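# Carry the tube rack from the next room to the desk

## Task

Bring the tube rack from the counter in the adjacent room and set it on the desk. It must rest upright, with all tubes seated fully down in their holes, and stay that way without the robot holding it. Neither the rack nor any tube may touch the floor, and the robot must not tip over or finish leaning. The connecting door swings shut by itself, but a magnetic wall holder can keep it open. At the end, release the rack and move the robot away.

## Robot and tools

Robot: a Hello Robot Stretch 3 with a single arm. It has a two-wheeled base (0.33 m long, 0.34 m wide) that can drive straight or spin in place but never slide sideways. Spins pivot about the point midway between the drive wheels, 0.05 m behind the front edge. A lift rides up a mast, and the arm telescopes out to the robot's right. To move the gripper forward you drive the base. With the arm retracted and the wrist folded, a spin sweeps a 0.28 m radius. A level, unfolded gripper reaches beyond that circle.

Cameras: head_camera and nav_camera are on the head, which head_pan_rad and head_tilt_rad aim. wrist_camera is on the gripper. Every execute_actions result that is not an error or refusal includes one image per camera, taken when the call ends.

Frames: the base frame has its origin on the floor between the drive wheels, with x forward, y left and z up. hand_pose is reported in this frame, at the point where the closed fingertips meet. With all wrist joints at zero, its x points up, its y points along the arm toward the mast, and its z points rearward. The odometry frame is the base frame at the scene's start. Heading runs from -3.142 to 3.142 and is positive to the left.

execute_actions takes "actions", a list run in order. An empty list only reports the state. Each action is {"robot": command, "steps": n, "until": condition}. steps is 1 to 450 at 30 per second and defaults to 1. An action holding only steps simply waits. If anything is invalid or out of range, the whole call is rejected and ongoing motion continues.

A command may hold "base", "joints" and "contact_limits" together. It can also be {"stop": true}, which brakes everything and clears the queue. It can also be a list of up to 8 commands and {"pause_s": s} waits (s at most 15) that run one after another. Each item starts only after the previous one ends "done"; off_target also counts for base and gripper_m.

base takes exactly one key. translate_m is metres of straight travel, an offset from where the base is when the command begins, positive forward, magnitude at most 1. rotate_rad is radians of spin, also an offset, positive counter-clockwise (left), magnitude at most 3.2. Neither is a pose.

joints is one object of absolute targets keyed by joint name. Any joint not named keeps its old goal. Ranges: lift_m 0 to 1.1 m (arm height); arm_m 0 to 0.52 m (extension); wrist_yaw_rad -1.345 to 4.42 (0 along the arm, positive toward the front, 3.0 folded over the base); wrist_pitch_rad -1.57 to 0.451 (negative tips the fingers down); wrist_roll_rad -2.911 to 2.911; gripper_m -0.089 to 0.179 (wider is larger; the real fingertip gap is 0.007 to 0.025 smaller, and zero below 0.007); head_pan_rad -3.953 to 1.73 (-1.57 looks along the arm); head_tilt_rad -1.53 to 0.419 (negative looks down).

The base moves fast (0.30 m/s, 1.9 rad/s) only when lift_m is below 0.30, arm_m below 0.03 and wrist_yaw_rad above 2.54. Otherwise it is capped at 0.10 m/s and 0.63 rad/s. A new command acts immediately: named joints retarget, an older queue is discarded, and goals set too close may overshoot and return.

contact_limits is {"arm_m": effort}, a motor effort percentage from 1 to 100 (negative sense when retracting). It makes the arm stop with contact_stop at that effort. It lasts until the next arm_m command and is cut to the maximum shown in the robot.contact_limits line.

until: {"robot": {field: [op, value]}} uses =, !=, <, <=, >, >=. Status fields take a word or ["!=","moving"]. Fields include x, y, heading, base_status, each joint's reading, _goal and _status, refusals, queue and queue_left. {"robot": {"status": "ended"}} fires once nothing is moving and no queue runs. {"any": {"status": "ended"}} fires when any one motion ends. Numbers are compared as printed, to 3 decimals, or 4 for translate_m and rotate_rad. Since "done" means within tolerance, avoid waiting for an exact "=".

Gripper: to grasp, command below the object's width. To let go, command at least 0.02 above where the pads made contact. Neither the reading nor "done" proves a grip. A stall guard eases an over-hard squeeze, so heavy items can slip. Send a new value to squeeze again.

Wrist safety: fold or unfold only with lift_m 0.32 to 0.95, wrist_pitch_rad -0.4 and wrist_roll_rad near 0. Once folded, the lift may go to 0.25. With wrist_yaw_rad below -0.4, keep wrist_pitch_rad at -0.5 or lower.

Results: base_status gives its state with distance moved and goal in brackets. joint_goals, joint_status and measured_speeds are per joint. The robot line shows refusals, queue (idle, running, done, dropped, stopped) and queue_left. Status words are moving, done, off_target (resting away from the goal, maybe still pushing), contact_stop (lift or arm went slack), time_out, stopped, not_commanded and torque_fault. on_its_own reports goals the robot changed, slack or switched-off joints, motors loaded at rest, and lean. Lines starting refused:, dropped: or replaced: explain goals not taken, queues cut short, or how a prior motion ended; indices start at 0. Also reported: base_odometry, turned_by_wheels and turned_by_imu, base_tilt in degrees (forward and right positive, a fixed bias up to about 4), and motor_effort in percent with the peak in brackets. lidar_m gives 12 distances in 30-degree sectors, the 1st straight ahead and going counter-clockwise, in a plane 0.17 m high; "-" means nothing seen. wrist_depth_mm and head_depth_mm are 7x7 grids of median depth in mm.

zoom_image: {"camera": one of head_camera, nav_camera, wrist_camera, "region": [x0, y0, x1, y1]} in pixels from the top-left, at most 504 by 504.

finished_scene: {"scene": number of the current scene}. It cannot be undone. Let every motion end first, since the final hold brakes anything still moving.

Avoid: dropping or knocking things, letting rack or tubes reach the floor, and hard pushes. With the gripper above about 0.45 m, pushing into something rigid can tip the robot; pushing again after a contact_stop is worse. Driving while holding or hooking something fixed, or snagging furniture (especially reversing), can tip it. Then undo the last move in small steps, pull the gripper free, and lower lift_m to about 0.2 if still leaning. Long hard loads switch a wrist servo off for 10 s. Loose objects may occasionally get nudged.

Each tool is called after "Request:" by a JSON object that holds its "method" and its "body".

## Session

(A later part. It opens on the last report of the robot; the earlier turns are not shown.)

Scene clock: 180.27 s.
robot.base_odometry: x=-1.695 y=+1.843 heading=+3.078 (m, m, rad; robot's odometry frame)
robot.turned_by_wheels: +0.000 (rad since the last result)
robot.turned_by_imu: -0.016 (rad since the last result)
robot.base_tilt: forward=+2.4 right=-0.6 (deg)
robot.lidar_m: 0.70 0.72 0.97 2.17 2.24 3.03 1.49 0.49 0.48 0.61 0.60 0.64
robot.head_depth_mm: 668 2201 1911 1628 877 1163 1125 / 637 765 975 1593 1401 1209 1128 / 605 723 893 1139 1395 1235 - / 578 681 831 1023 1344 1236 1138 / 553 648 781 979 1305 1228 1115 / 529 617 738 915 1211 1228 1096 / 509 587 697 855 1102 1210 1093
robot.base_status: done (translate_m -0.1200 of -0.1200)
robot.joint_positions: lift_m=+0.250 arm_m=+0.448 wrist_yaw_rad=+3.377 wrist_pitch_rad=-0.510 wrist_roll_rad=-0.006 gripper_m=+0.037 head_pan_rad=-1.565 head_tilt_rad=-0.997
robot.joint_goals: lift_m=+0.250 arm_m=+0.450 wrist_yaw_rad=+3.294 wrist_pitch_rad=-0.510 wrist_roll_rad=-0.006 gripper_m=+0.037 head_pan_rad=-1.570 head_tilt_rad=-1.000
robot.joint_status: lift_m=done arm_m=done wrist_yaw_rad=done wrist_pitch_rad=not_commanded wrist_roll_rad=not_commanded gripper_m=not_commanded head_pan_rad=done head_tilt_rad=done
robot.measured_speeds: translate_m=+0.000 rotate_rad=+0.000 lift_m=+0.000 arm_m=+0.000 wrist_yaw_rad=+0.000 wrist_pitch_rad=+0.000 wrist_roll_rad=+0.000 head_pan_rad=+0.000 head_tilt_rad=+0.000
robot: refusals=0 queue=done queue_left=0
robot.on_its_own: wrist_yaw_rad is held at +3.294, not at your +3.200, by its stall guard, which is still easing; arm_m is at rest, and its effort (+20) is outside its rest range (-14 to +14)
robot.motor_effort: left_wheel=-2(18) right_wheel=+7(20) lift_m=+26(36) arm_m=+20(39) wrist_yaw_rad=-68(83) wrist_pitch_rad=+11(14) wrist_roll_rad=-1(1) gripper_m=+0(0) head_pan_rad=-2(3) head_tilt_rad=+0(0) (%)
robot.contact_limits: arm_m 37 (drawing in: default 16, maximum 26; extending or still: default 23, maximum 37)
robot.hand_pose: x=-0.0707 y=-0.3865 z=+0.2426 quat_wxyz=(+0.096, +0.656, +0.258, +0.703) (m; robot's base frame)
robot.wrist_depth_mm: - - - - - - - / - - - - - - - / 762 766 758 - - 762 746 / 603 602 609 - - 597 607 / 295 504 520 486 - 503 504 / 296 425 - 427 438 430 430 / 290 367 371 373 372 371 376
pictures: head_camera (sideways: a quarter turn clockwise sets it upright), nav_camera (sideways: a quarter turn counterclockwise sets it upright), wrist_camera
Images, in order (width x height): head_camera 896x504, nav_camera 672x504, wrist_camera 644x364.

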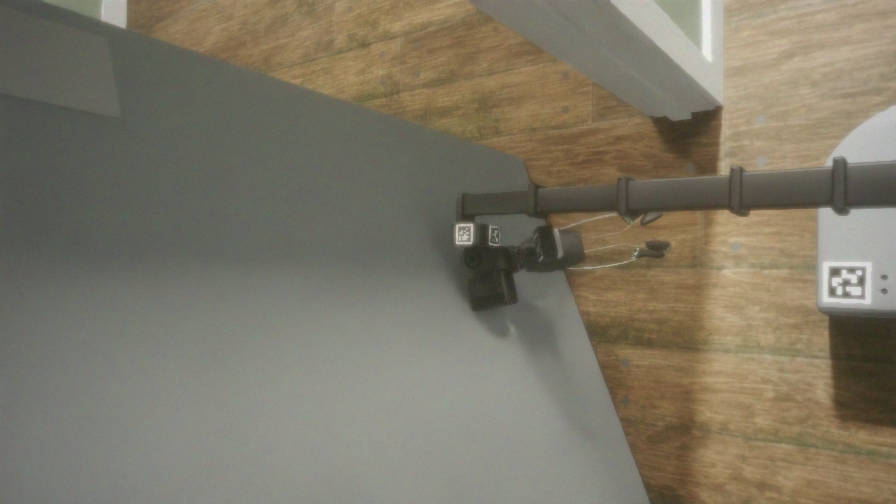

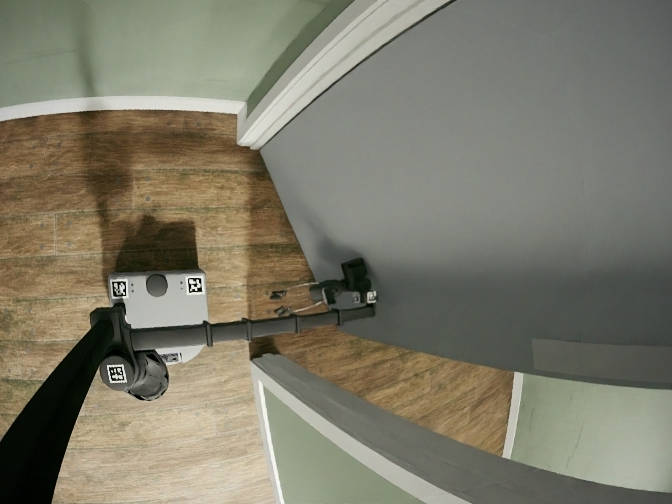

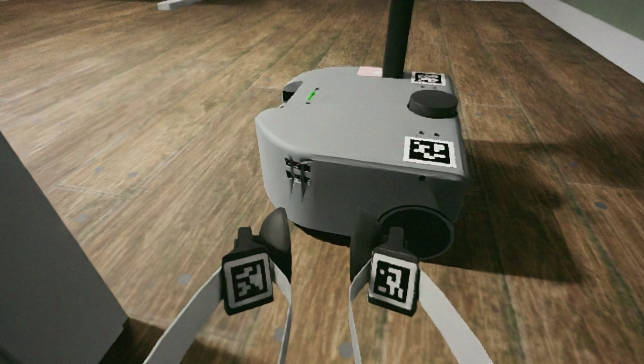

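Request:
{"method": "execute_actions", "body": {"actions": [{"robot":{"joints":{"arm_m":0.0,"wrist_yaw_rad":3.1}},"steps":75}]}}

Request:
{"method": "execute_actions", "body": {"actions": [{"steps":45}]}}

Scene clock: 191.60 s.
robot.base_odometry: x=-1.695 y=+1.843 heading=+3.079 (m, m, rad; robot's odometry frame)
robot.turned_by_wheels: +0.000 (rad since the last result)
robot.turned_by_imu: -0.025 (rad since the last result)
robot.base_tilt: forward=+2.4 right=-0.5 (deg)
robot.lidar_m: 0.70 0.72 0.95 2.17 2.23 2.96 1.64 0.50 0.47 0.50 0.50 0.61
robot.head_depth_mm: 462 548 679 1529 848 1161 1116 / 453 537 660 854 1190 1204 1129 / 445 524 643 828 1154 1234 - / 436 514 624 797 1086 1218 1137 / 429 503 608 772 1040 1224 1112 / 421 492 593 748 1011 1224 1096 / 414 483 580 724 969 1199 1096
robot.base_status: done (translate_m -0.1200 of -0.1200)
robot.joint_positions: lift_m=+0.250 arm_m=+0.170 wrist_yaw_rad=+3.102 wrist_pitch_rad=-0.509 wrist_roll_rad=-0.005 gripper_m=+0.037 head_pan_rad=-1.565 head_tilt_rad=-0.997
robot.joint_goals: lift_m=+0.250 arm_m=+0.000 wrist_yaw_rad=+3.100 wrist_pitch_rad=-0.509 wrist_roll_rad=-0.005 gripper_m=+0.037 head_pan_rad=-1.570 head_tilt_rad=-1.000
robot.joint_status: lift_m=done arm_m=moving wrist_yaw_rad=moving wrist_pitch_rad=not_commanded wrist_roll_rad=not_commanded gripper_m=not_commanded head_pan_rad=done head_tilt_rad=done
robot.measured_speeds: translate_m=+0.000 rotate_rad=+0.000 lift_m=+0.000 arm_m=-0.140 wrist_yaw_rad=+0.000 wrist_pitch_rad=+0.000 wrist_roll_rad=+0.000 head_pan_rad=+0.000 head_tilt_rad=+0.000
robot: refusals=0 queue=running queue_left=0
robot.motor_effort: left_wheel=+0(28) right_wheel=+0(30) lift_m=+26(26) arm_m=-4(20) wrist_yaw_rad=-3(69) wrist_pitch_rad=+11(11) wrist_roll_rad=-1(1) gripper_m=+0(1) head_pan_rad=-2(2) head_tilt_rad=-1(0) (%)
robot.hand_pose: x=-0.0128 y=-0.1029 z=+0.2427 quat_wxyz=(+0.192, +0.686, +0.165, +0.682) (m; robot's base frame)
robot.wrist_depth_mm: - - - - - - 791 / - - - - - 982 769 / 767 758 797 796 755 745 707 / 600 - - - 606 594 603 / 501 - - - 500 498 500 / - - - - 437 427 430 / - - - - 375 374 373
pictures: head_camera (sideways: a quarter turn clockwise sets it upright), nav_camera (sideways: a quarter turn counterclockwise sets it upright), wrist_camera
Images, in order (width x height): head_camera 896x504, nav_camera 672x504, wrist_camera 644x364.

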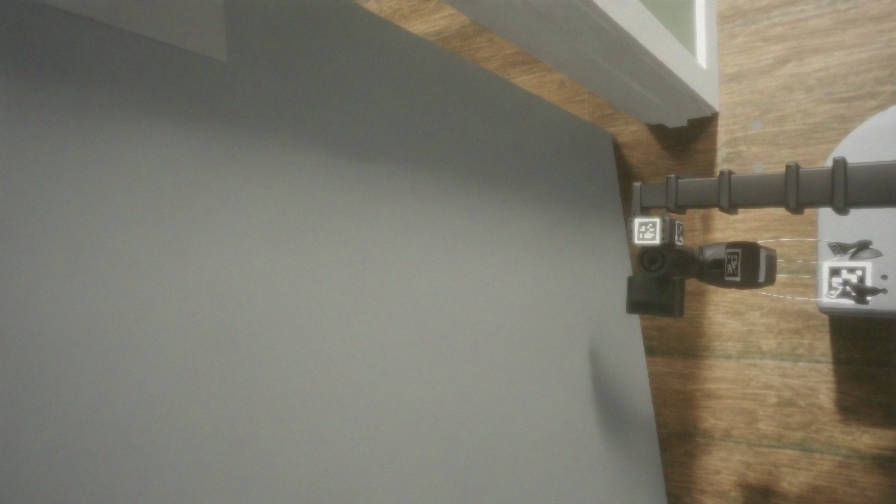

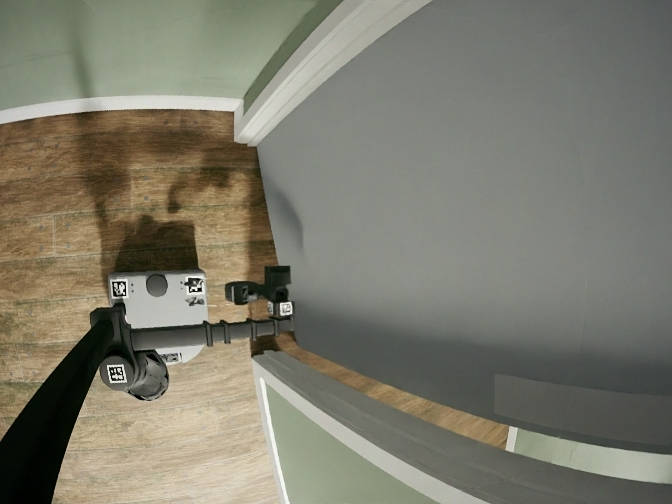

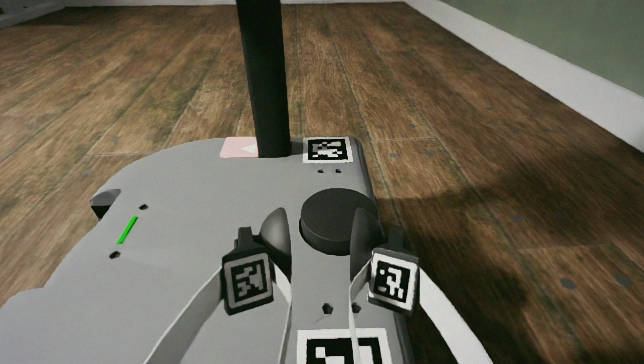

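Scene clock: 193.10 s.
robot.base_odometry: x=-1.695 y=+1.843 heading=+3.079 (m, m, rad; robot's odometry frame)
robot.turned_by_wheels: +0.000 (rad since the last result)
robot.turned_by_imu: +0.000 (rad since the last result)
robot.base_tilt: forward=+2.5 right=-0.5 (deg)
robot.lidar_m: 0.70 0.72 0.96 2.17 2.23 2.97 1.64 0.50 0.47 0.45 0.46 0.59
robot.head_depth_mm: 400 472 579 738 846 1165 1131 / 396 467 570 730 1013 1207 1131 / 392 462 562 720 999 1233 - / 389 457 556 709 978 1231 - / 386 452 548 696 951 1213 1098 / 382 448 541 688 934 1199 1097 / 380 444 534 675 917 1192 1091
robot.base_status: done (translate_m -0.1200 of -0.1200)
robot.joint_positions: lift_m=+0.250 arm_m=+0.003 wrist_yaw_rad=+3.102 wrist_pitch_rad=-0.509 wrist_roll_rad=-0.005 gripper_m=+0.037 head_pan_rad=-1.565 head_tilt_rad=-0.997
robot.joint_goals: lift_m=+0.250 arm_m=+0.000 wrist_yaw_rad=+3.100 wrist_pitch_rad=-0.509 wrist_roll_rad=-0.005 gripper_m=+0.037 head_pan_rad=-1.570 head_tilt_rad=-1.000
robot.joint_status: lift_m=done arm_m=moving wrist_yaw_rad=moving wrist_pitch_rad=not_commanded wrist_roll_rad=not_commanded gripper_m=not_commanded head_pan_rad=done head_tilt_rad=done
robot.measured_speeds: translate_m=+0.000 rotate_rad=+0.000 lift_m=+0.000 arm_m=-0.032 wrist_yaw_rad=+0.000 wrist_pitch_rad=+0.000 wrist_roll_rad=+0.000 head_pan_rad=+0.000 head_tilt_rad=+0.000
robot: refusals=0 queue=running queue_left=0
robot.motor_effort: left_wheel=+0(0) right_wheel=+0(0) lift_m=+26(26) arm_m=-2(4) wrist_yaw_rad=-1(2) wrist_pitch_rad=+11(11) wrist_roll_rad=-1(1) gripper_m=-1(0) head_pan_rad=-2(2) head_tilt_rad=-1(0) (%)
robot.hand_pose: x=-0.0128 y=+0.0635 z=+0.2427 quat_wxyz=(+0.192, +0.686, +0.165, +0.682) (m; robot's base frame)
robot.wrist_depth_mm: - - - - - - 754 / - - - - - 961 776 / 752 761 - 747 761 763 711 / 604 602 604 607 610 593 606 / 503 520 - 527 507 501 493 / 438 - - - 441 429 426 / - - - - 373 373 374
pictures: head_camera (sideways: a quarter turn clockwise sets it upright), nav_camera (sideways: a quarter turn counterclockwise sets it upright), wrist_camera
Images, in order (width x height): head_camera 896x504, nav_camera 672x504, wrist_camera 644x364.

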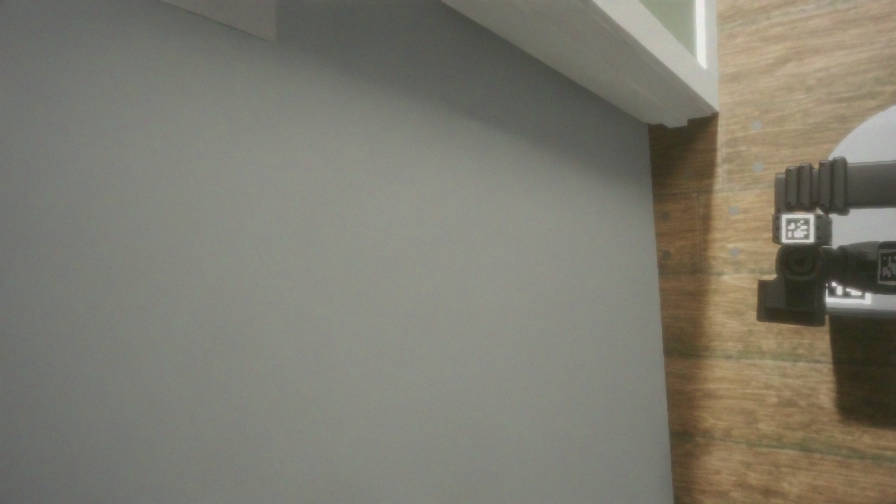

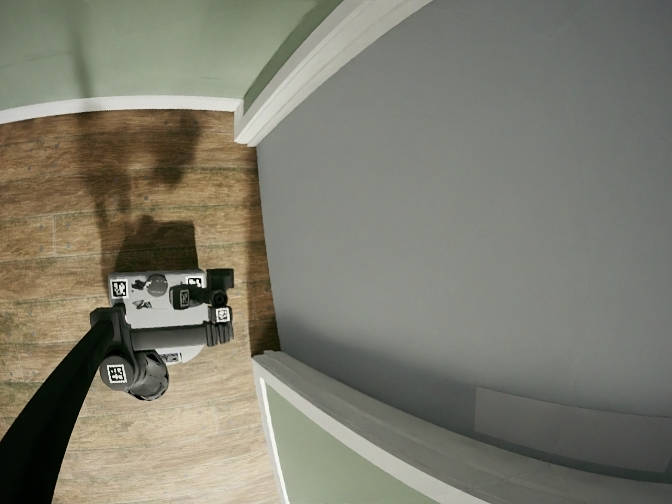

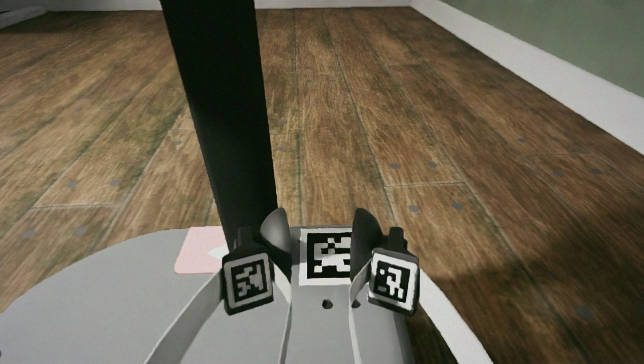

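Request:
{"method": "execute_actions", "body": {"actions": [{"robot":{"joints":{"arm_m":0.52,"wrist_yaw_rad":3.3,"head_pan_rad":-1.0},"contact_limits":{"arm_m":60}},"steps":300,"until":{"robot":{"status":"ended"}}},{"robot":{"joints":{"arm_m":0.0,"wrist_yaw_rad":3.1},"base":{"translate_m":0.12}},"steps":200,"until":{"robot":{"arm_m":["<",0.08]}}},{"robot":{"base":{"rotate_rad":-1.54},"joints":{"head_pan_rad":0}},"steps":150,"until":{"robot":{"base_status":["!=","moving"]}}},{"robot":{"base":{"translate_m":0.45}},"steps":150,"until":{"robot":{"base_status":["!=","moving"]}}}]}}

Scene clock: 223.63 s.
robot.base_odometry: x=-1.801 y=+2.301 heading=+1.539 (m, m, rad; robot's odometry frame)
robot.turned_by_wheels: -1.539 (rad since the last result)
robot.turned_by_imu: -1.577 (rad since the last result)
robot.base_tilt: forward=+2.4 right=-0.7 (deg)
robot.lidar_m: - - 0.15 0.19 0.63 0.85 2.15 2.60 3.29 0.25 0.15 -
robot.head_depth_mm: - - - - - - 673 / - - - - - - 715 / - - - - - - 689 / - - - - - - - / - - - - - - - / - - - - - - - / - - - - - - -
robot.base_status: off_target (translate_m +0.4498 of +0.4500)
robot.joint_positions: lift_m=+0.250 arm_m=+0.000 wrist_yaw_rad=+3.101 wrist_pitch_rad=-0.509 wrist_roll_rad=-0.004 gripper_m=+0.037 head_pan_rad=+0.001 head_tilt_rad=-1.022
robot.joint_goals: lift_m=+0.250 arm_m=+0.000 wrist_yaw_rad=+3.100 wrist_pitch_rad=-0.509 wrist_roll_rad=-0.004 gripper_m=+0.037 head_pan_rad=+0.000 head_tilt_rad=-1.000
robot.joint_status: lift_m=done arm_m=done wrist_yaw_rad=done wrist_pitch_rad=not_commanded wrist_roll_rad=not_commanded gripper_m=not_commanded head_pan_rad=done head_tilt_rad=done
robot.measured_speeds: translate_m=+0.000 rotate_rad=+0.000 lift_m=+0.000 arm_m=+0.000 wrist_yaw_rad=+0.000 wrist_pitch_rad=+0.000 wrist_roll_rad=+0.000 head_pan_rad=+0.000 head_tilt_rad=+0.000
robot: refusals=0 queue=done queue_left=0
robot.on_its_own: left_wheel is at rest, and its effort (+45) is outside its rest range (-18 to +18)
robot.motor_effort: left_wheel=+45(92) right_wheel=+8(44) lift_m=+26(33) arm_m=+0(36) wrist_yaw_rad=-1(78) wrist_pitch_rad=+11(14) wrist_roll_rad=-2(2) gripper_m=+1(0) head_pan_rad=-1(36) head_tilt_rad=+8(11) (%)
robot.hand_pose: x=-0.0125 y=+0.0668 z=+0.2427 quat_wxyz=(+0.192, +0.686, +0.165, +0.682) (m; robot's base frame)
robot.wrist_depth_mm: 569 580 - 458 212 118 82 / 627 629 - 501 215 119 82 / 687 683 - 547 220 120 83 / 611 606 605 578 223 121 83 / 507 524 - 529 204 123 84 / 445 - - - 177 124 85 / - - - - 212 118 86
pictures: head_camera (sideways: a quarter turn clockwise sets it upright), nav_camera (sideways: a quarter turn counterclockwise sets it upright), wrist_camera
replaced: robot.arm_m: its motion had ended off_target
replaced: robot.wrist_yaw_rad: its motion had ended off_target
Images, in order (width x height): head_camera 896x504, nav_camera 672x504, wrist_camera 644x364.

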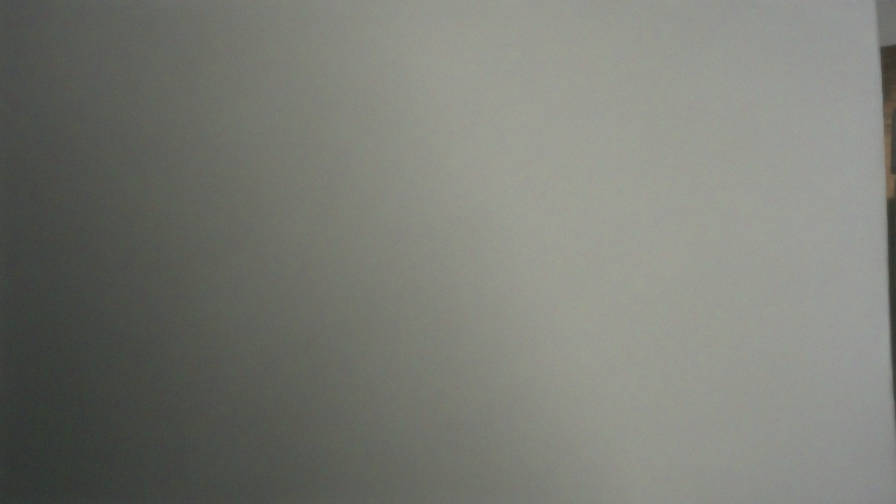

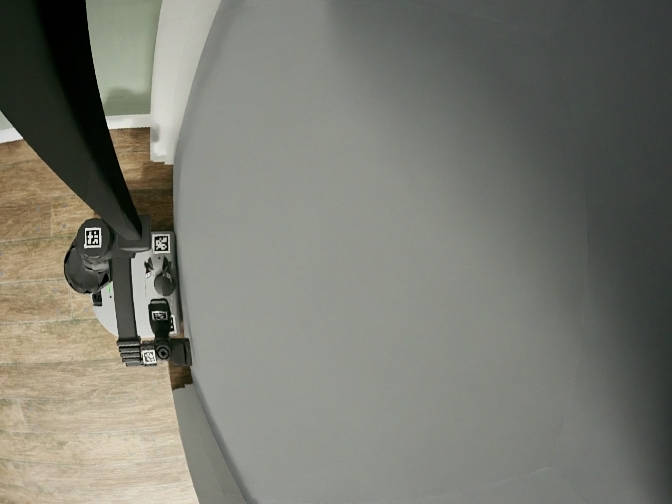

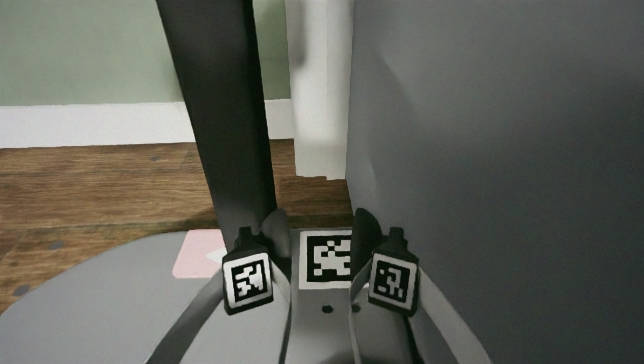

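Request:
{"method": "execute_actions", "body": {"actions": [{"robot":[{"base":{"translate_m":-0.3}},{"base":{"rotate_rad":1.62},"joints":{"head_pan_rad":-1.57}},{"base":{"translate_m":-0.1}},{"joints":{"arm_m":0.06}},{"joints":{"wrist_yaw_rad":3.4}},{"joints":{"arm_m":0.52},"contact_limits":{"arm_m":60}}],"steps":450,"until":{"robot":{"status":"ended"}}}]}}

Scene clock: 255.33 s.
robot.base_odometry: x=-1.710 y=+2.002 heading=-3.126 (m, m, rad; robot's odometry frame)
robot.turned_by_wheels: +1.618 (rad since the last result)
robot.turned_by_imu: +1.580 (rad since the last result)
robot.base_tilt: forward=+2.4 right=-0.7 (deg)
robot.lidar_m: 0.71 0.73 0.98 2.25 2.31 3.10 1.21 0.42 0.44 0.63 0.59 0.60
robot.head_depth_mm: 2356 2314 1919 1637 904 908 1127 / 2272 2279 1915 1611 1407 1187 1123 / 699 842 1083 1573 1395 1240 - / 648 766 943 1147 1369 1226 1143 / 604 707 848 1056 1334 1221 1119 / 563 653 772 947 1228 1225 1098 / 530 607 710 851 1074 1211 1091
robot.base_status: done (translate_m -0.1001 of -0.1000)
robot.joint_positions: lift_m=+0.250 arm_m=+0.515 wrist_yaw_rad=+3.547 wrist_pitch_rad=-0.510 wrist_roll_rad=-0.004 gripper_m=+0.037 head_pan_rad=-1.564 head_tilt_rad=-0.998
robot.joint_goals: lift_m=+0.250 arm_m=+0.520 wrist_yaw_rad=+3.484 wrist_pitch_rad=-0.510 wrist_roll_rad=-0.004 gripper_m=+0.037 head_pan_rad=-1.570 head_tilt_rad=-1.000
robot.joint_status: lift_m=done arm_m=off_target wrist_yaw_rad=done wrist_pitch_rad=not_commanded wrist_roll_rad=not_commanded gripper_m=not_commanded head_pan_rad=done head_tilt_rad=done
robot.measured_speeds: translate_m=+0.000 rotate_rad=+0.000 lift_m=+0.000 arm_m=+0.000 wrist_yaw_rad=+0.000 wrist_pitch_rad=+0.000 wrist_roll_rad=+0.000 head_pan_rad=+0.000 head_tilt_rad=+0.000
robot: refusals=0 queue=dropped queue_left=0
robot.on_its_own: wrist_yaw_rad is held at +3.484, not at your +3.400, by its stall guard, which is still easing
robot.motor_effort: left_wheel=-21(45) right_wheel=+24(30) lift_m=+24(34) arm_m=+15(35) wrist_yaw_rad=-51(77) wrist_pitch_rad=+11(13) wrist_roll_rad=-2(2) gripper_m=-1(1) head_pan_rad=-2(37) head_tilt_rad=+0(8) (%)
robot.contact_limits: arm_m 37 (drawing in: default 16, maximum 26; extending or still: default 23, maximum 37)
robot.hand_pose: x=-0.1047 y=-0.4655 z=+0.2426 quat_wxyz=(+0.037, +0.632, +0.313, +0.708) (m; robot's base frame)
robot.wrist_depth_mm: 232 255 - - - - - / 282 265 882 - - - - / 340 289 402 757 - - 771 / 412 327 418 613 - - 600 / 469 384 403 500 502 485 505 / 427 415 - 426 445 431 430 / 376 375 372 375 376 372 375
pictures: head_camera (sideways: a quarter turn clockwise sets it upright), nav_camera (sideways: a quarter turn counterclockwise sets it upright), wrist_camera
Images, in order (width x height): head_camera 896x504, nav_camera 672x504, wrist_camera 644x364.

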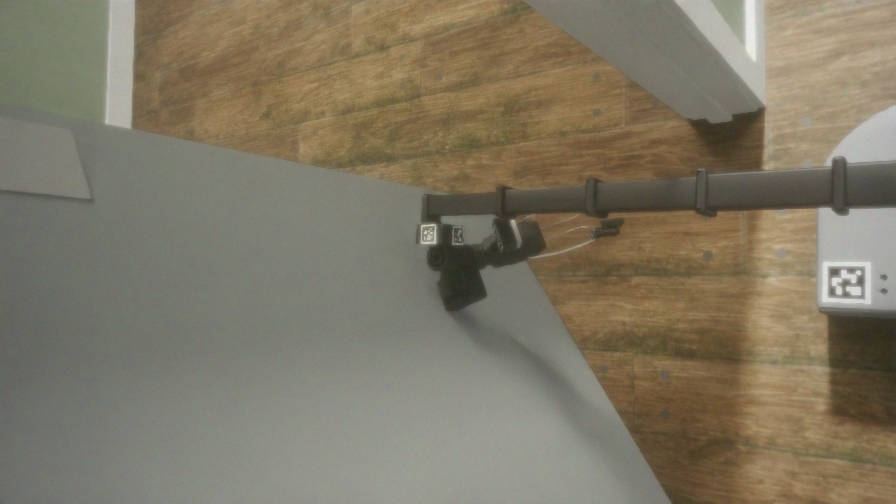

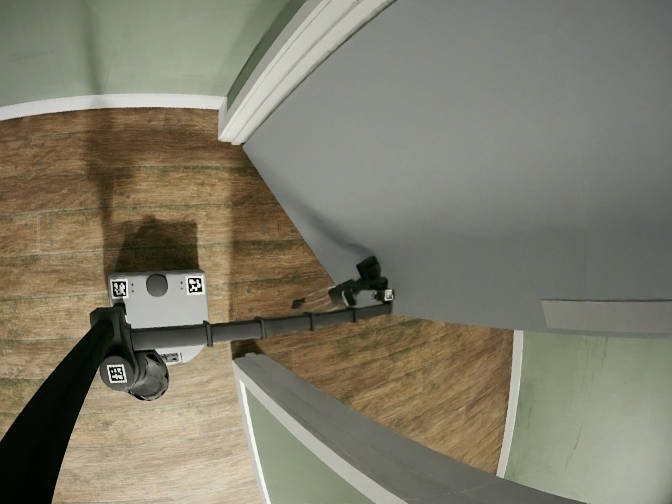

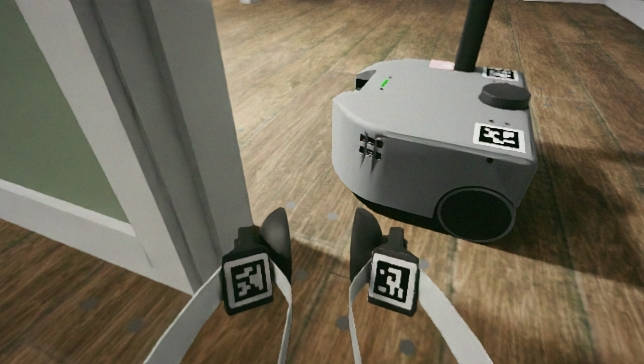

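Request:
{"method": "execute_actions", "body": {"actions": [{"robot":{"joints":{"arm_m":0.0,"wrist_yaw_rad":3.1,"head_pan_rad":-0.3},"base":{"translate_m":0.11}},"steps":200,"until":{"robot":{"arm_m":["<",0.03]}}},{"robot":{"base":{"rotate_rad":-1.57}},"steps":150,"until":{"robot":{"base_status":["!=","moving"]}}},{"robot":{"base":{"translate_m":0.6}},"steps":150,"until":{"robot":{"base_status":["!=","moving"]}}}]}}

Scene clock: 268.93 s.
robot.base_odometry: x=-1.831 y=+2.600 heading=+1.590 (m, m, rad; robot's odometry frame)
robot.turned_by_wheels: -1.568 (rad since the last result)
robot.turned_by_imu: -1.583 (rad since the last result)
robot.base_tilt: forward=+2.5 right=-0.5 (deg)
robot.lidar_m: - - 0.15 0.19 0.66 0.89 2.30 2.58 3.27 0.24 0.15 -
robot.head_depth_mm: - - - - - - 953 / - - - - - - 1086 / - - - - - - - / - - - - - - - / - - - - - - - / - - - - - - - / - - - - - - -
robot.base_status: off_target (translate_m +0.5998 of +0.6000)
robot.joint_positions: lift_m=+0.250 arm_m=+0.000 wrist_yaw_rad=+3.100 wrist_pitch_rad=-0.509 wrist_roll_rad=-0.004 gripper_m=+0.037 head_pan_rad=-0.309 head_tilt_rad=-1.021
robot.joint_goals: lift_m=+0.250 arm_m=+0.000 wrist_yaw_rad=+3.100 wrist_pitch_rad=-0.509 wrist_roll_rad=-0.004 gripper_m=+0.037 head_pan_rad=-0.300 head_tilt_rad=-1.000
robot.joint_status: lift_m=done arm_m=done wrist_yaw_rad=done wrist_pitch_rad=not_commanded wrist_roll_rad=not_commanded gripper_m=not_commanded head_pan_rad=done head_tilt_rad=done
robot.measured_speeds: translate_m=+0.000 rotate_rad=+0.000 lift_m=+0.000 arm_m=+0.000 wrist_yaw_rad=+0.000 wrist_pitch_rad=+0.000 wrist_roll_rad=+0.000 head_pan_rad=+0.000 head_tilt_rad=+0.000
robot: refusals=0 queue=done queue_left=0
robot.on_its_own: left_wheel is at rest, and its effort (+66) is outside its rest range (-18 to +18)
robot.motor_effort: left_wheel=+66(100) right_wheel=+5(52) lift_m=+26(28) arm_m=+0(16) wrist_yaw_rad=+0(65) wrist_pitch_rad=+11(12) wrist_roll_rad=-2(2) gripper_m=+0(0) head_pan_rad=+3(37) head_tilt_rad=+8(11) (%)
robot.hand_pose: x=-0.0124 y=+0.0667 z=+0.2427 quat_wxyz=(+0.192, +0.686, +0.165, +0.682) (m; robot's base frame)
robot.wrist_depth_mm: 598 620 - 480 212 117 81 / 654 663 - 531 214 118 81 / 692 713 - 579 219 119 82 / 599 604 606 572 222 120 82 / 496 514 - 518 202 121 83 / 443 - - - 176 123 84 / - - - - 208 116 84
pictures: head_camera (sideways: a quarter turn clockwise sets it upright), nav_camera (sideways: a quarter turn counterclockwise sets it upright), wrist_camera
Images, in order (width x height): head_camera 896x504, nav_camera 672x504, wrist_camera 644x364.

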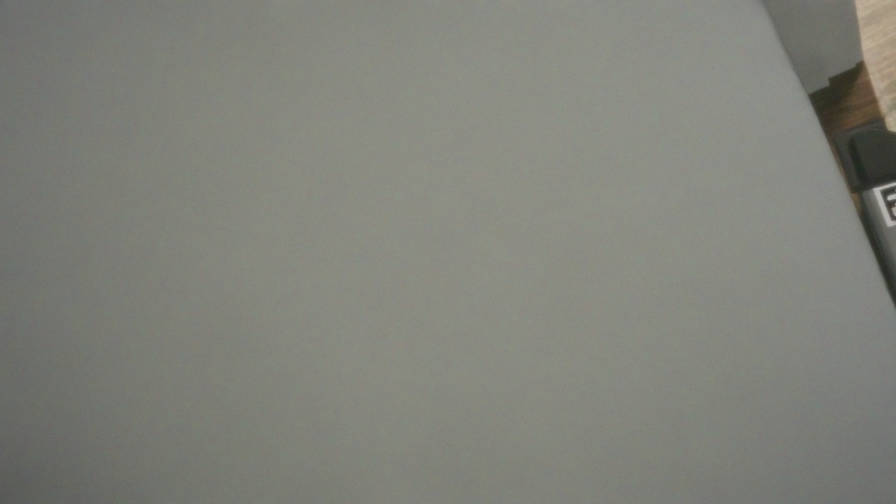

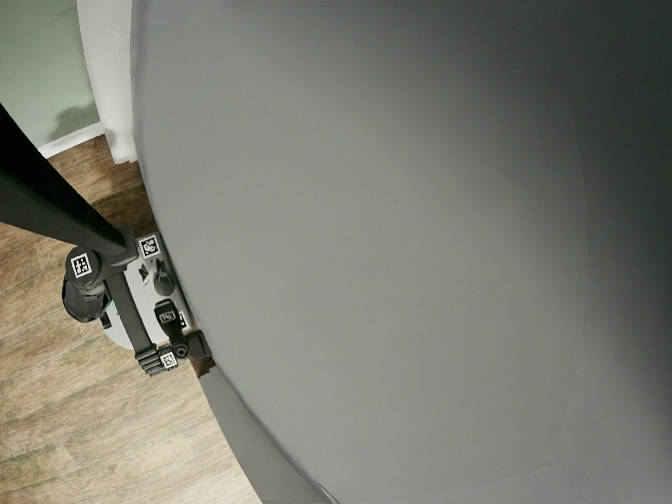

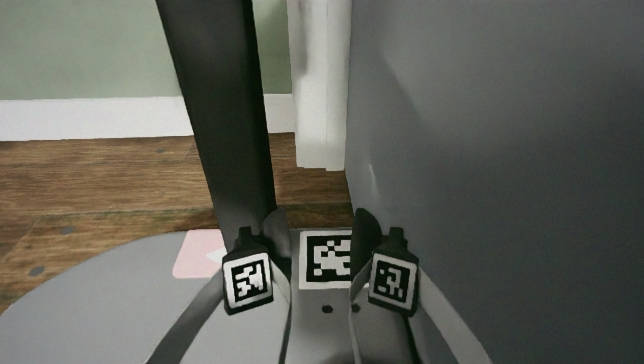

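Request:
{"method": "execute_actions", "body": {"actions": [{"robot":[{"base":{"translate_m":-0.33}},{"base":{"rotate_rad":1.62},"joints":{"head_pan_rad":-3.1,"head_tilt_rad":-1.0}},{"base":{"translate_m":-0.1}},{"base":{"rotate_rad":1.57}},{"joints":{"lift_m":0.33}}],"steps":450,"until":{"robot":{"status":"ended"}}}]}}

Scene clock: 288.57 s.
robot.base_odometry: x=-1.726 y=+2.277 heading=-1.505 (m, m, rad; robot's odometry frame)
robot.turned_by_wheels: +3.189 (rad since the last result)
robot.turned_by_imu: +3.185 (rad since the last result)
robot.base_tilt: forward=+2.4 right=-0.4 (deg)
robot.lidar_m: 2.22 2.26 3.14 1.20 0.42 0.40 0.38 0.40 0.54 0.73 0.76 1.04
robot.head_depth_mm: 322 377 457 578 746 922 1168 / 323 380 459 582 794 1075 - / 324 381 462 586 803 1079 - / 325 382 464 591 810 1105 - / 326 385 468 595 817 1189 - / 328 387 470 600 830 1183 - / 331 390 474 604 838 1186 1109
robot.base_status: done (rotate_rad +1.5698 of +1.5700)
robot.joint_positions: lift_m=+0.330 arm_m=+0.000 wrist_yaw_rad=+3.100 wrist_pitch_rad=-0.509 wrist_roll_rad=-0.004 gripper_m=+0.037 head_pan_rad=-3.094 head_tilt_rad=-1.000
robot.joint_goals: lift_m=+0.330 arm_m=+0.000 wrist_yaw_rad=+3.100 wrist_pitch_rad=-0.509 wrist_roll_rad=-0.004 gripper_m=+0.037 head_pan_rad=-3.100 head_tilt_rad=-1.000
robot.joint_status: lift_m=done arm_m=done wrist_yaw_rad=done wrist_pitch_rad=not_commanded wrist_roll_rad=not_commanded gripper_m=not_commanded head_pan_rad=done head_tilt_rad=done
robot.measured_speeds: translate_m=+0.000 rotate_rad=+0.000 lift_m=+0.000 arm_m=+0.000 wrist_yaw_rad=+0.000 wrist_pitch_rad=+0.000 wrist_roll_rad=+0.000 head_pan_rad=+0.000 head_tilt_rad=+0.000
robot: refusals=0 queue=done queue_left=0
robot.motor_effort: left_wheel=-4(66) right_wheel=+2(8) lift_m=+31(32) arm_m=-1(1) wrist_yaw_rad=-1(0) wrist_pitch_rad=+11(11) wrist_roll_rad=-2(2) gripper_m=+1(0) head_pan_rad=-2(35) head_tilt_rad=+0(8) (%)
robot.hand_pose: x=-0.0124 y=+0.0667 z=+0.3225 quat_wxyz=(+0.192, +0.686, +0.165, +0.682) (m; robot's base frame)
robot.wrist_depth_mm: 342 490 - - - - - / 349 529 - - - - - / 367 522 - 912 907 901 908 / 403 517 710 721 742 722 738 / 438 496 611 607 613 611 603 / 449 515 - 542 535 515 515 / 434 - - - 451 455 451
pictures: head_camera (sideways: a quarter turn clockwise sets it upright), nav_camera (sideways: a quarter turn counterclockwise sets it upright), wrist_camera
Images, in order (width x height): head_camera 896x504, nav_camera 672x504, wrist_camera 644x364.

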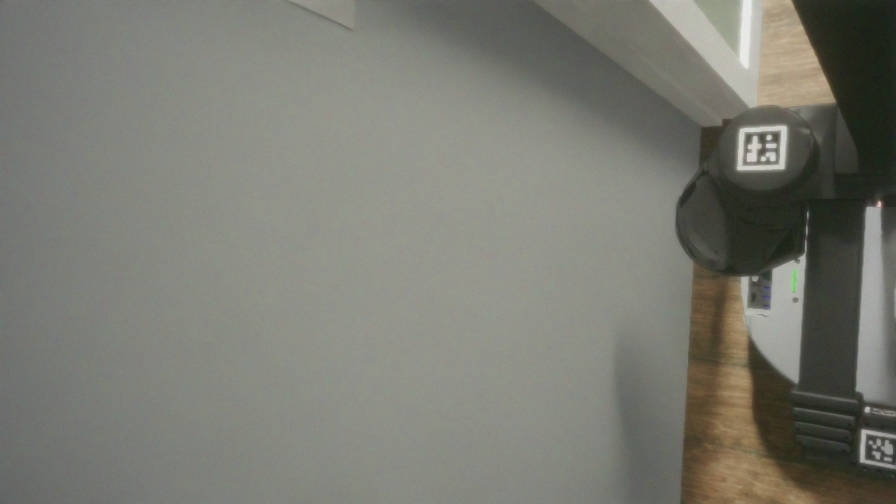

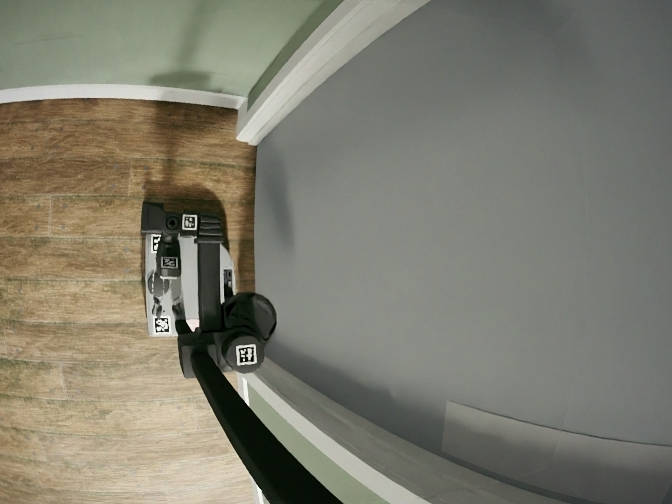

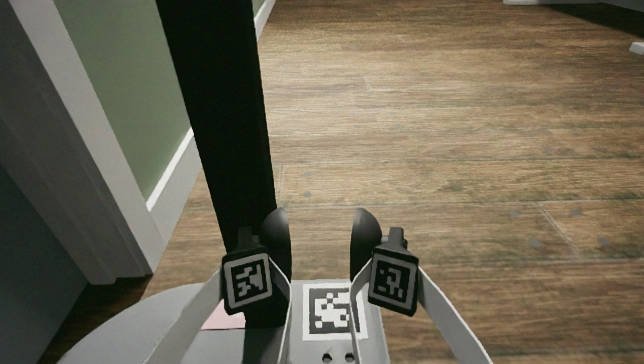

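Request:
{"method": "execute_actions", "body": {"actions": [{"robot":{"base":{"translate_m":-0.2}},"steps":150,"until":{"robot":{"status":"ended"}}}]}}

Scene clock: 294.97 s.
robot.base_odometry: x=-1.739 y=+2.476 heading=-1.504 (m, m, rad; robot's odometry frame)
robot.turned_by_wheels: +0.000 (rad since the last result)
robot.turned_by_imu: -0.001 (rad since the last result)
robot.base_tilt: forward=+2.4 right=-0.5 (deg)
robot.lidar_m: 2.42 2.43 3.14 0.36 0.31 0.30 0.27 0.28 0.34 0.58 0.76 1.04
robot.head_depth_mm: - 295 346 448 634 1236 776 / - 292 339 437 614 1007 - / - 289 333 425 593 817 - / - 287 327 416 573 787 - / - - 320 406 553 858 - / - - 315 397 538 833 - / - - 309 388 521 792 1107
robot.base_status: off_target (translate_m -0.1998 of -0.2000)
robot.joint_positions: lift_m=+0.330 arm_m=+0.000 wrist_yaw_rad=+3.100 wrist_pitch_rad=-0.509 wrist_roll_rad=-0.004 gripper_m=+0.037 head_pan_rad=-3.094 head_tilt_rad=-0.998
robot.joint_goals: lift_m=+0.330 arm_m=+0.000 wrist_yaw_rad=+3.100 wrist_pitch_rad=-0.509 wrist_roll_rad=-0.004 gripper_m=+0.037 head_pan_rad=-3.100 head_tilt_rad=-1.000
robot.joint_status: lift_m=done arm_m=done wrist_yaw_rad=done wrist_pitch_rad=not_commanded wrist_roll_rad=not_commanded gripper_m=not_commanded head_pan_rad=done head_tilt_rad=done
robot.measured_speeds: translate_m=+0.000 rotate_rad=+0.000 lift_m=+0.000 arm_m=+0.000 wrist_yaw_rad=+0.000 wrist_pitch_rad=+0.000 wrist_roll_rad=+0.000 head_pan_rad=+0.000 head_tilt_rad=+0.000
robot: refusals=0 queue=done queue_left=0
robot.on_its_own: left_wheel is at rest, and its effort (-22) is outside its rest range (-18 to +18); right_wheel is at rest, and its effort (-23) is outside its rest range (-18 to +18)
robot.motor_effort: left_wheel=-22(65) right_wheel=-23(34) lift_m=+29(31) arm_m=-1(1) wrist_yaw_rad=+1(0) wrist_pitch_rad=+11(11) wrist_roll_rad=-2(2) gripper_m=+0(0) head_pan_rad=-3(3) head_tilt_rad=+0(1) (%)
robot.hand_pose: x=-0.0124 y=+0.0667 z=+0.3226 quat_wxyz=(+0.192, +0.686, +0.164, +0.682) (m; robot's base frame)
robot.wrist_depth_mm: - 298 - - - - - / - 331 - - - - - / 919 380 - 936 915 916 897 / 378 665 404 729 721 733 721 / 370 590 467 611 622 598 611 / 359 520 - 547 536 514 513 / 341 - - - 450 454 443
pictures: head_camera (sideways: a quarter turn clockwise sets it upright), nav_camera (sideways: a quarter turn counterclockwise sets it upright), wrist_camera
Images, in order (width x height): head_camera 896x504, nav_camera 672x504, wrist_camera 644x364.

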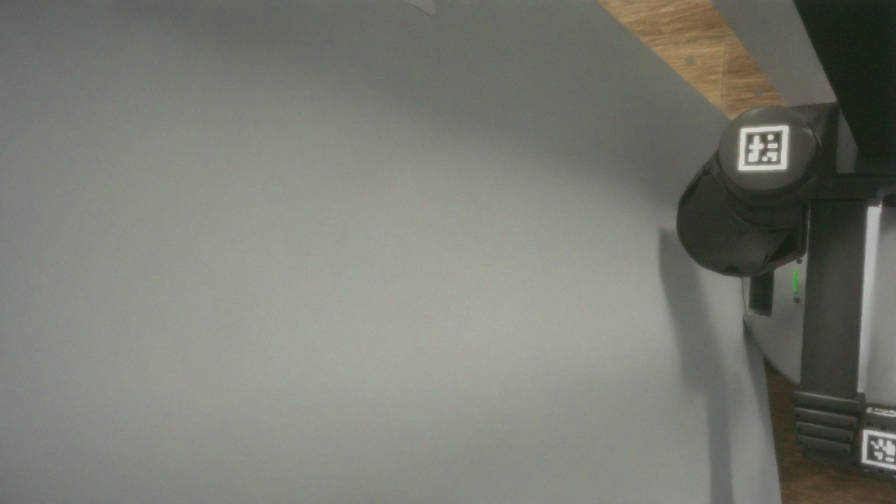

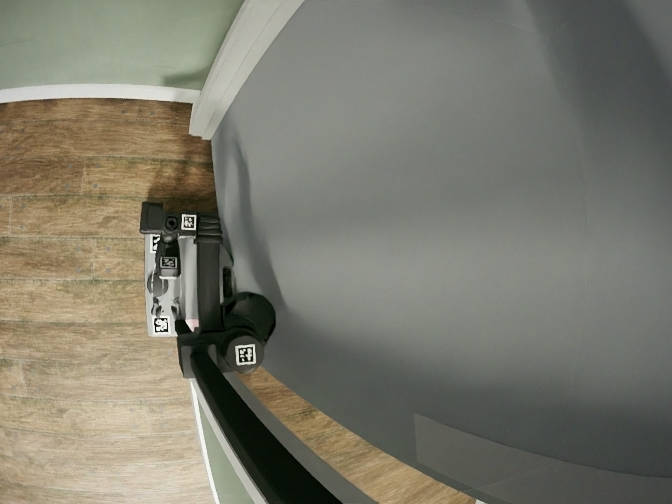

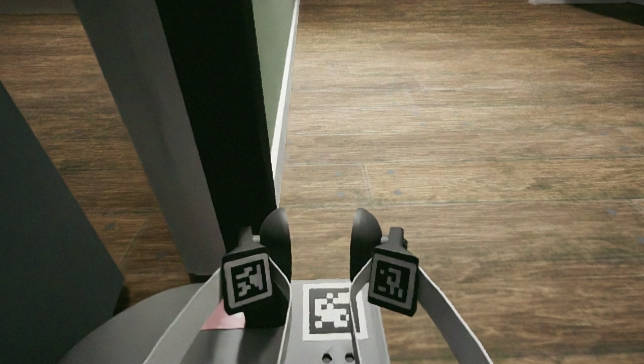

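It opens. Continue.

Request:
{"method": "execute_actions", "body": {"actions": [{"robot":{"base":{"translate_m":-0.25}},"steps":150,"until":{"robot":{"status":"ended"}}}]}}

Scene clock: 299.63 s.
robot.base_odometry: x=-1.755 y=+2.726 heading=-1.505 (m, m, rad; robot's odometry frame)
robot.turned_by_wheels: +0.000 (rad since the last result)
robot.turned_by_imu: -0.003 (rad since the last result)
robot.base_tilt: forward=+2.4 right=-0.5 (deg)
robot.lidar_m: 2.66 2.63 0.29 0.29 2.48 0.40 0.28 0.26 0.27 0.35 0.60 1.04
robot.head_depth_mm: 320 396 1808 1624 1408 1251 1153 / 301 360 459 653 1405 1269 - / 290 332 414 548 815 1256 - / - 308 375 483 678 958 - / - 295 343 432 580 856 - / - - 316 389 505 725 - / - - 299 355 449 612 879
robot.base_status: off_target (translate_m -0.2499 of -0.2500)
robot.joint_positions: lift_m=+0.330 arm_m=+0.000 wrist_yaw_rad=+3.100 wrist_pitch_rad=-0.509 wrist_roll_rad=-0.004 gripper_m=+0.037 head_pan_rad=-3.094 head_tilt_rad=-0.998
robot.joint_goals: lift_m=+0.330 arm_m=+0.000 wrist_yaw_rad=+3.100 wrist_pitch_rad=-0.509 wrist_roll_rad=-0.004 gripper_m=+0.037 head_pan_rad=-3.100 head_tilt_rad=-1.000
robot.joint_status: lift_m=done arm_m=done wrist_yaw_rad=done wrist_pitch_rad=not_commanded wrist_roll_rad=not_commanded gripper_m=not_commanded head_pan_rad=done head_tilt_rad=done
robot.measured_speeds: translate_m=+0.000 rotate_rad=+0.000 lift_m=+0.000 arm_m=+0.000 wrist_yaw_rad=+0.000 wrist_pitch_rad=+0.000 wrist_roll_rad=+0.000 head_pan_rad=+0.000 head_tilt_rad=+0.000
robot: refusals=0 queue=done queue_left=0
robot.on_its_own: left_wheel is at rest, and its effort (-23) is outside its rest range (-18 to +18)
robot.motor_effort: left_wheel=-23(36) right_wheel=-16(31) lift_m=+29(29) arm_m=-1(1) wrist_yaw_rad=+0(0) wrist_pitch_rad=+11(11) wrist_roll_rad=-2(2) gripper_m=+0(0) head_pan_rad=-2(3) head_tilt_rad=+0(0) (%)
robot.hand_pose: x=-0.0124 y=+0.0667 z=+0.3226 quat_wxyz=(+0.192, +0.686, +0.164, +0.682) (m; robot's base frame)
robot.wrist_depth_mm: - - - - 308 - - / - - - - 337 - - / 912 906 - 830 377 904 922 / 727 738 730 676 428 730 742 / 606 607 604 567 547 605 602 / 520 528 - 534 530 514 507 / 463 - - - 451 454 453
pictures: head_camera (sideways: a quarter turn clockwise sets it upright), nav_camera (sideways: a quarter turn counterclockwise sets it upright), wrist_camera
Images, in order (width x height): head_camera 896x504, nav_camera 672x504, wrist_camera 644x364.

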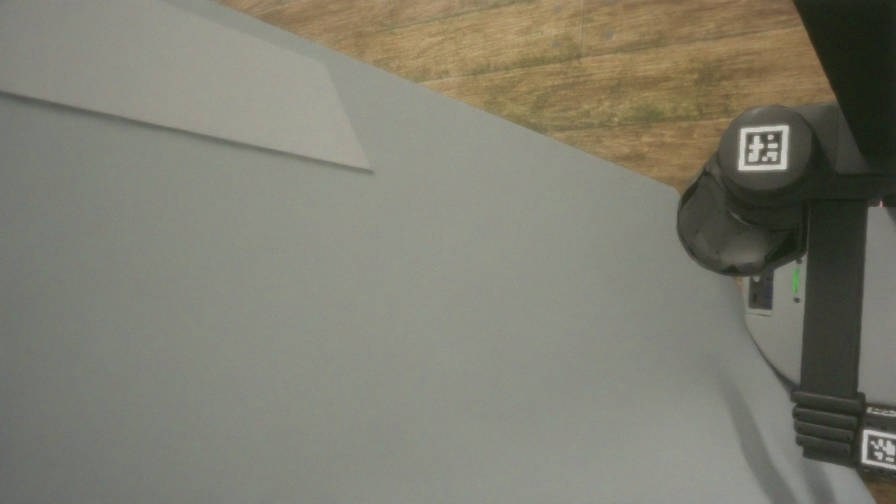

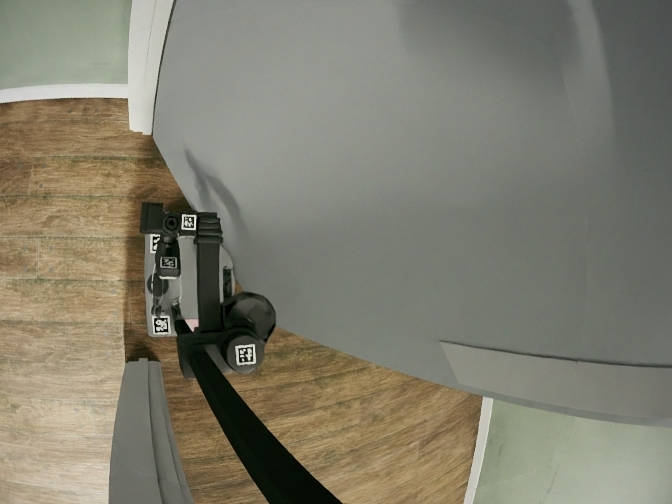

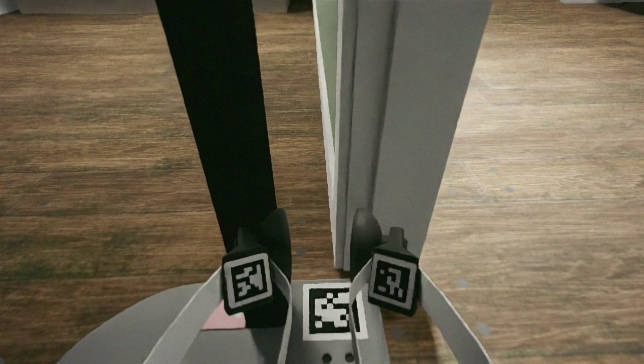

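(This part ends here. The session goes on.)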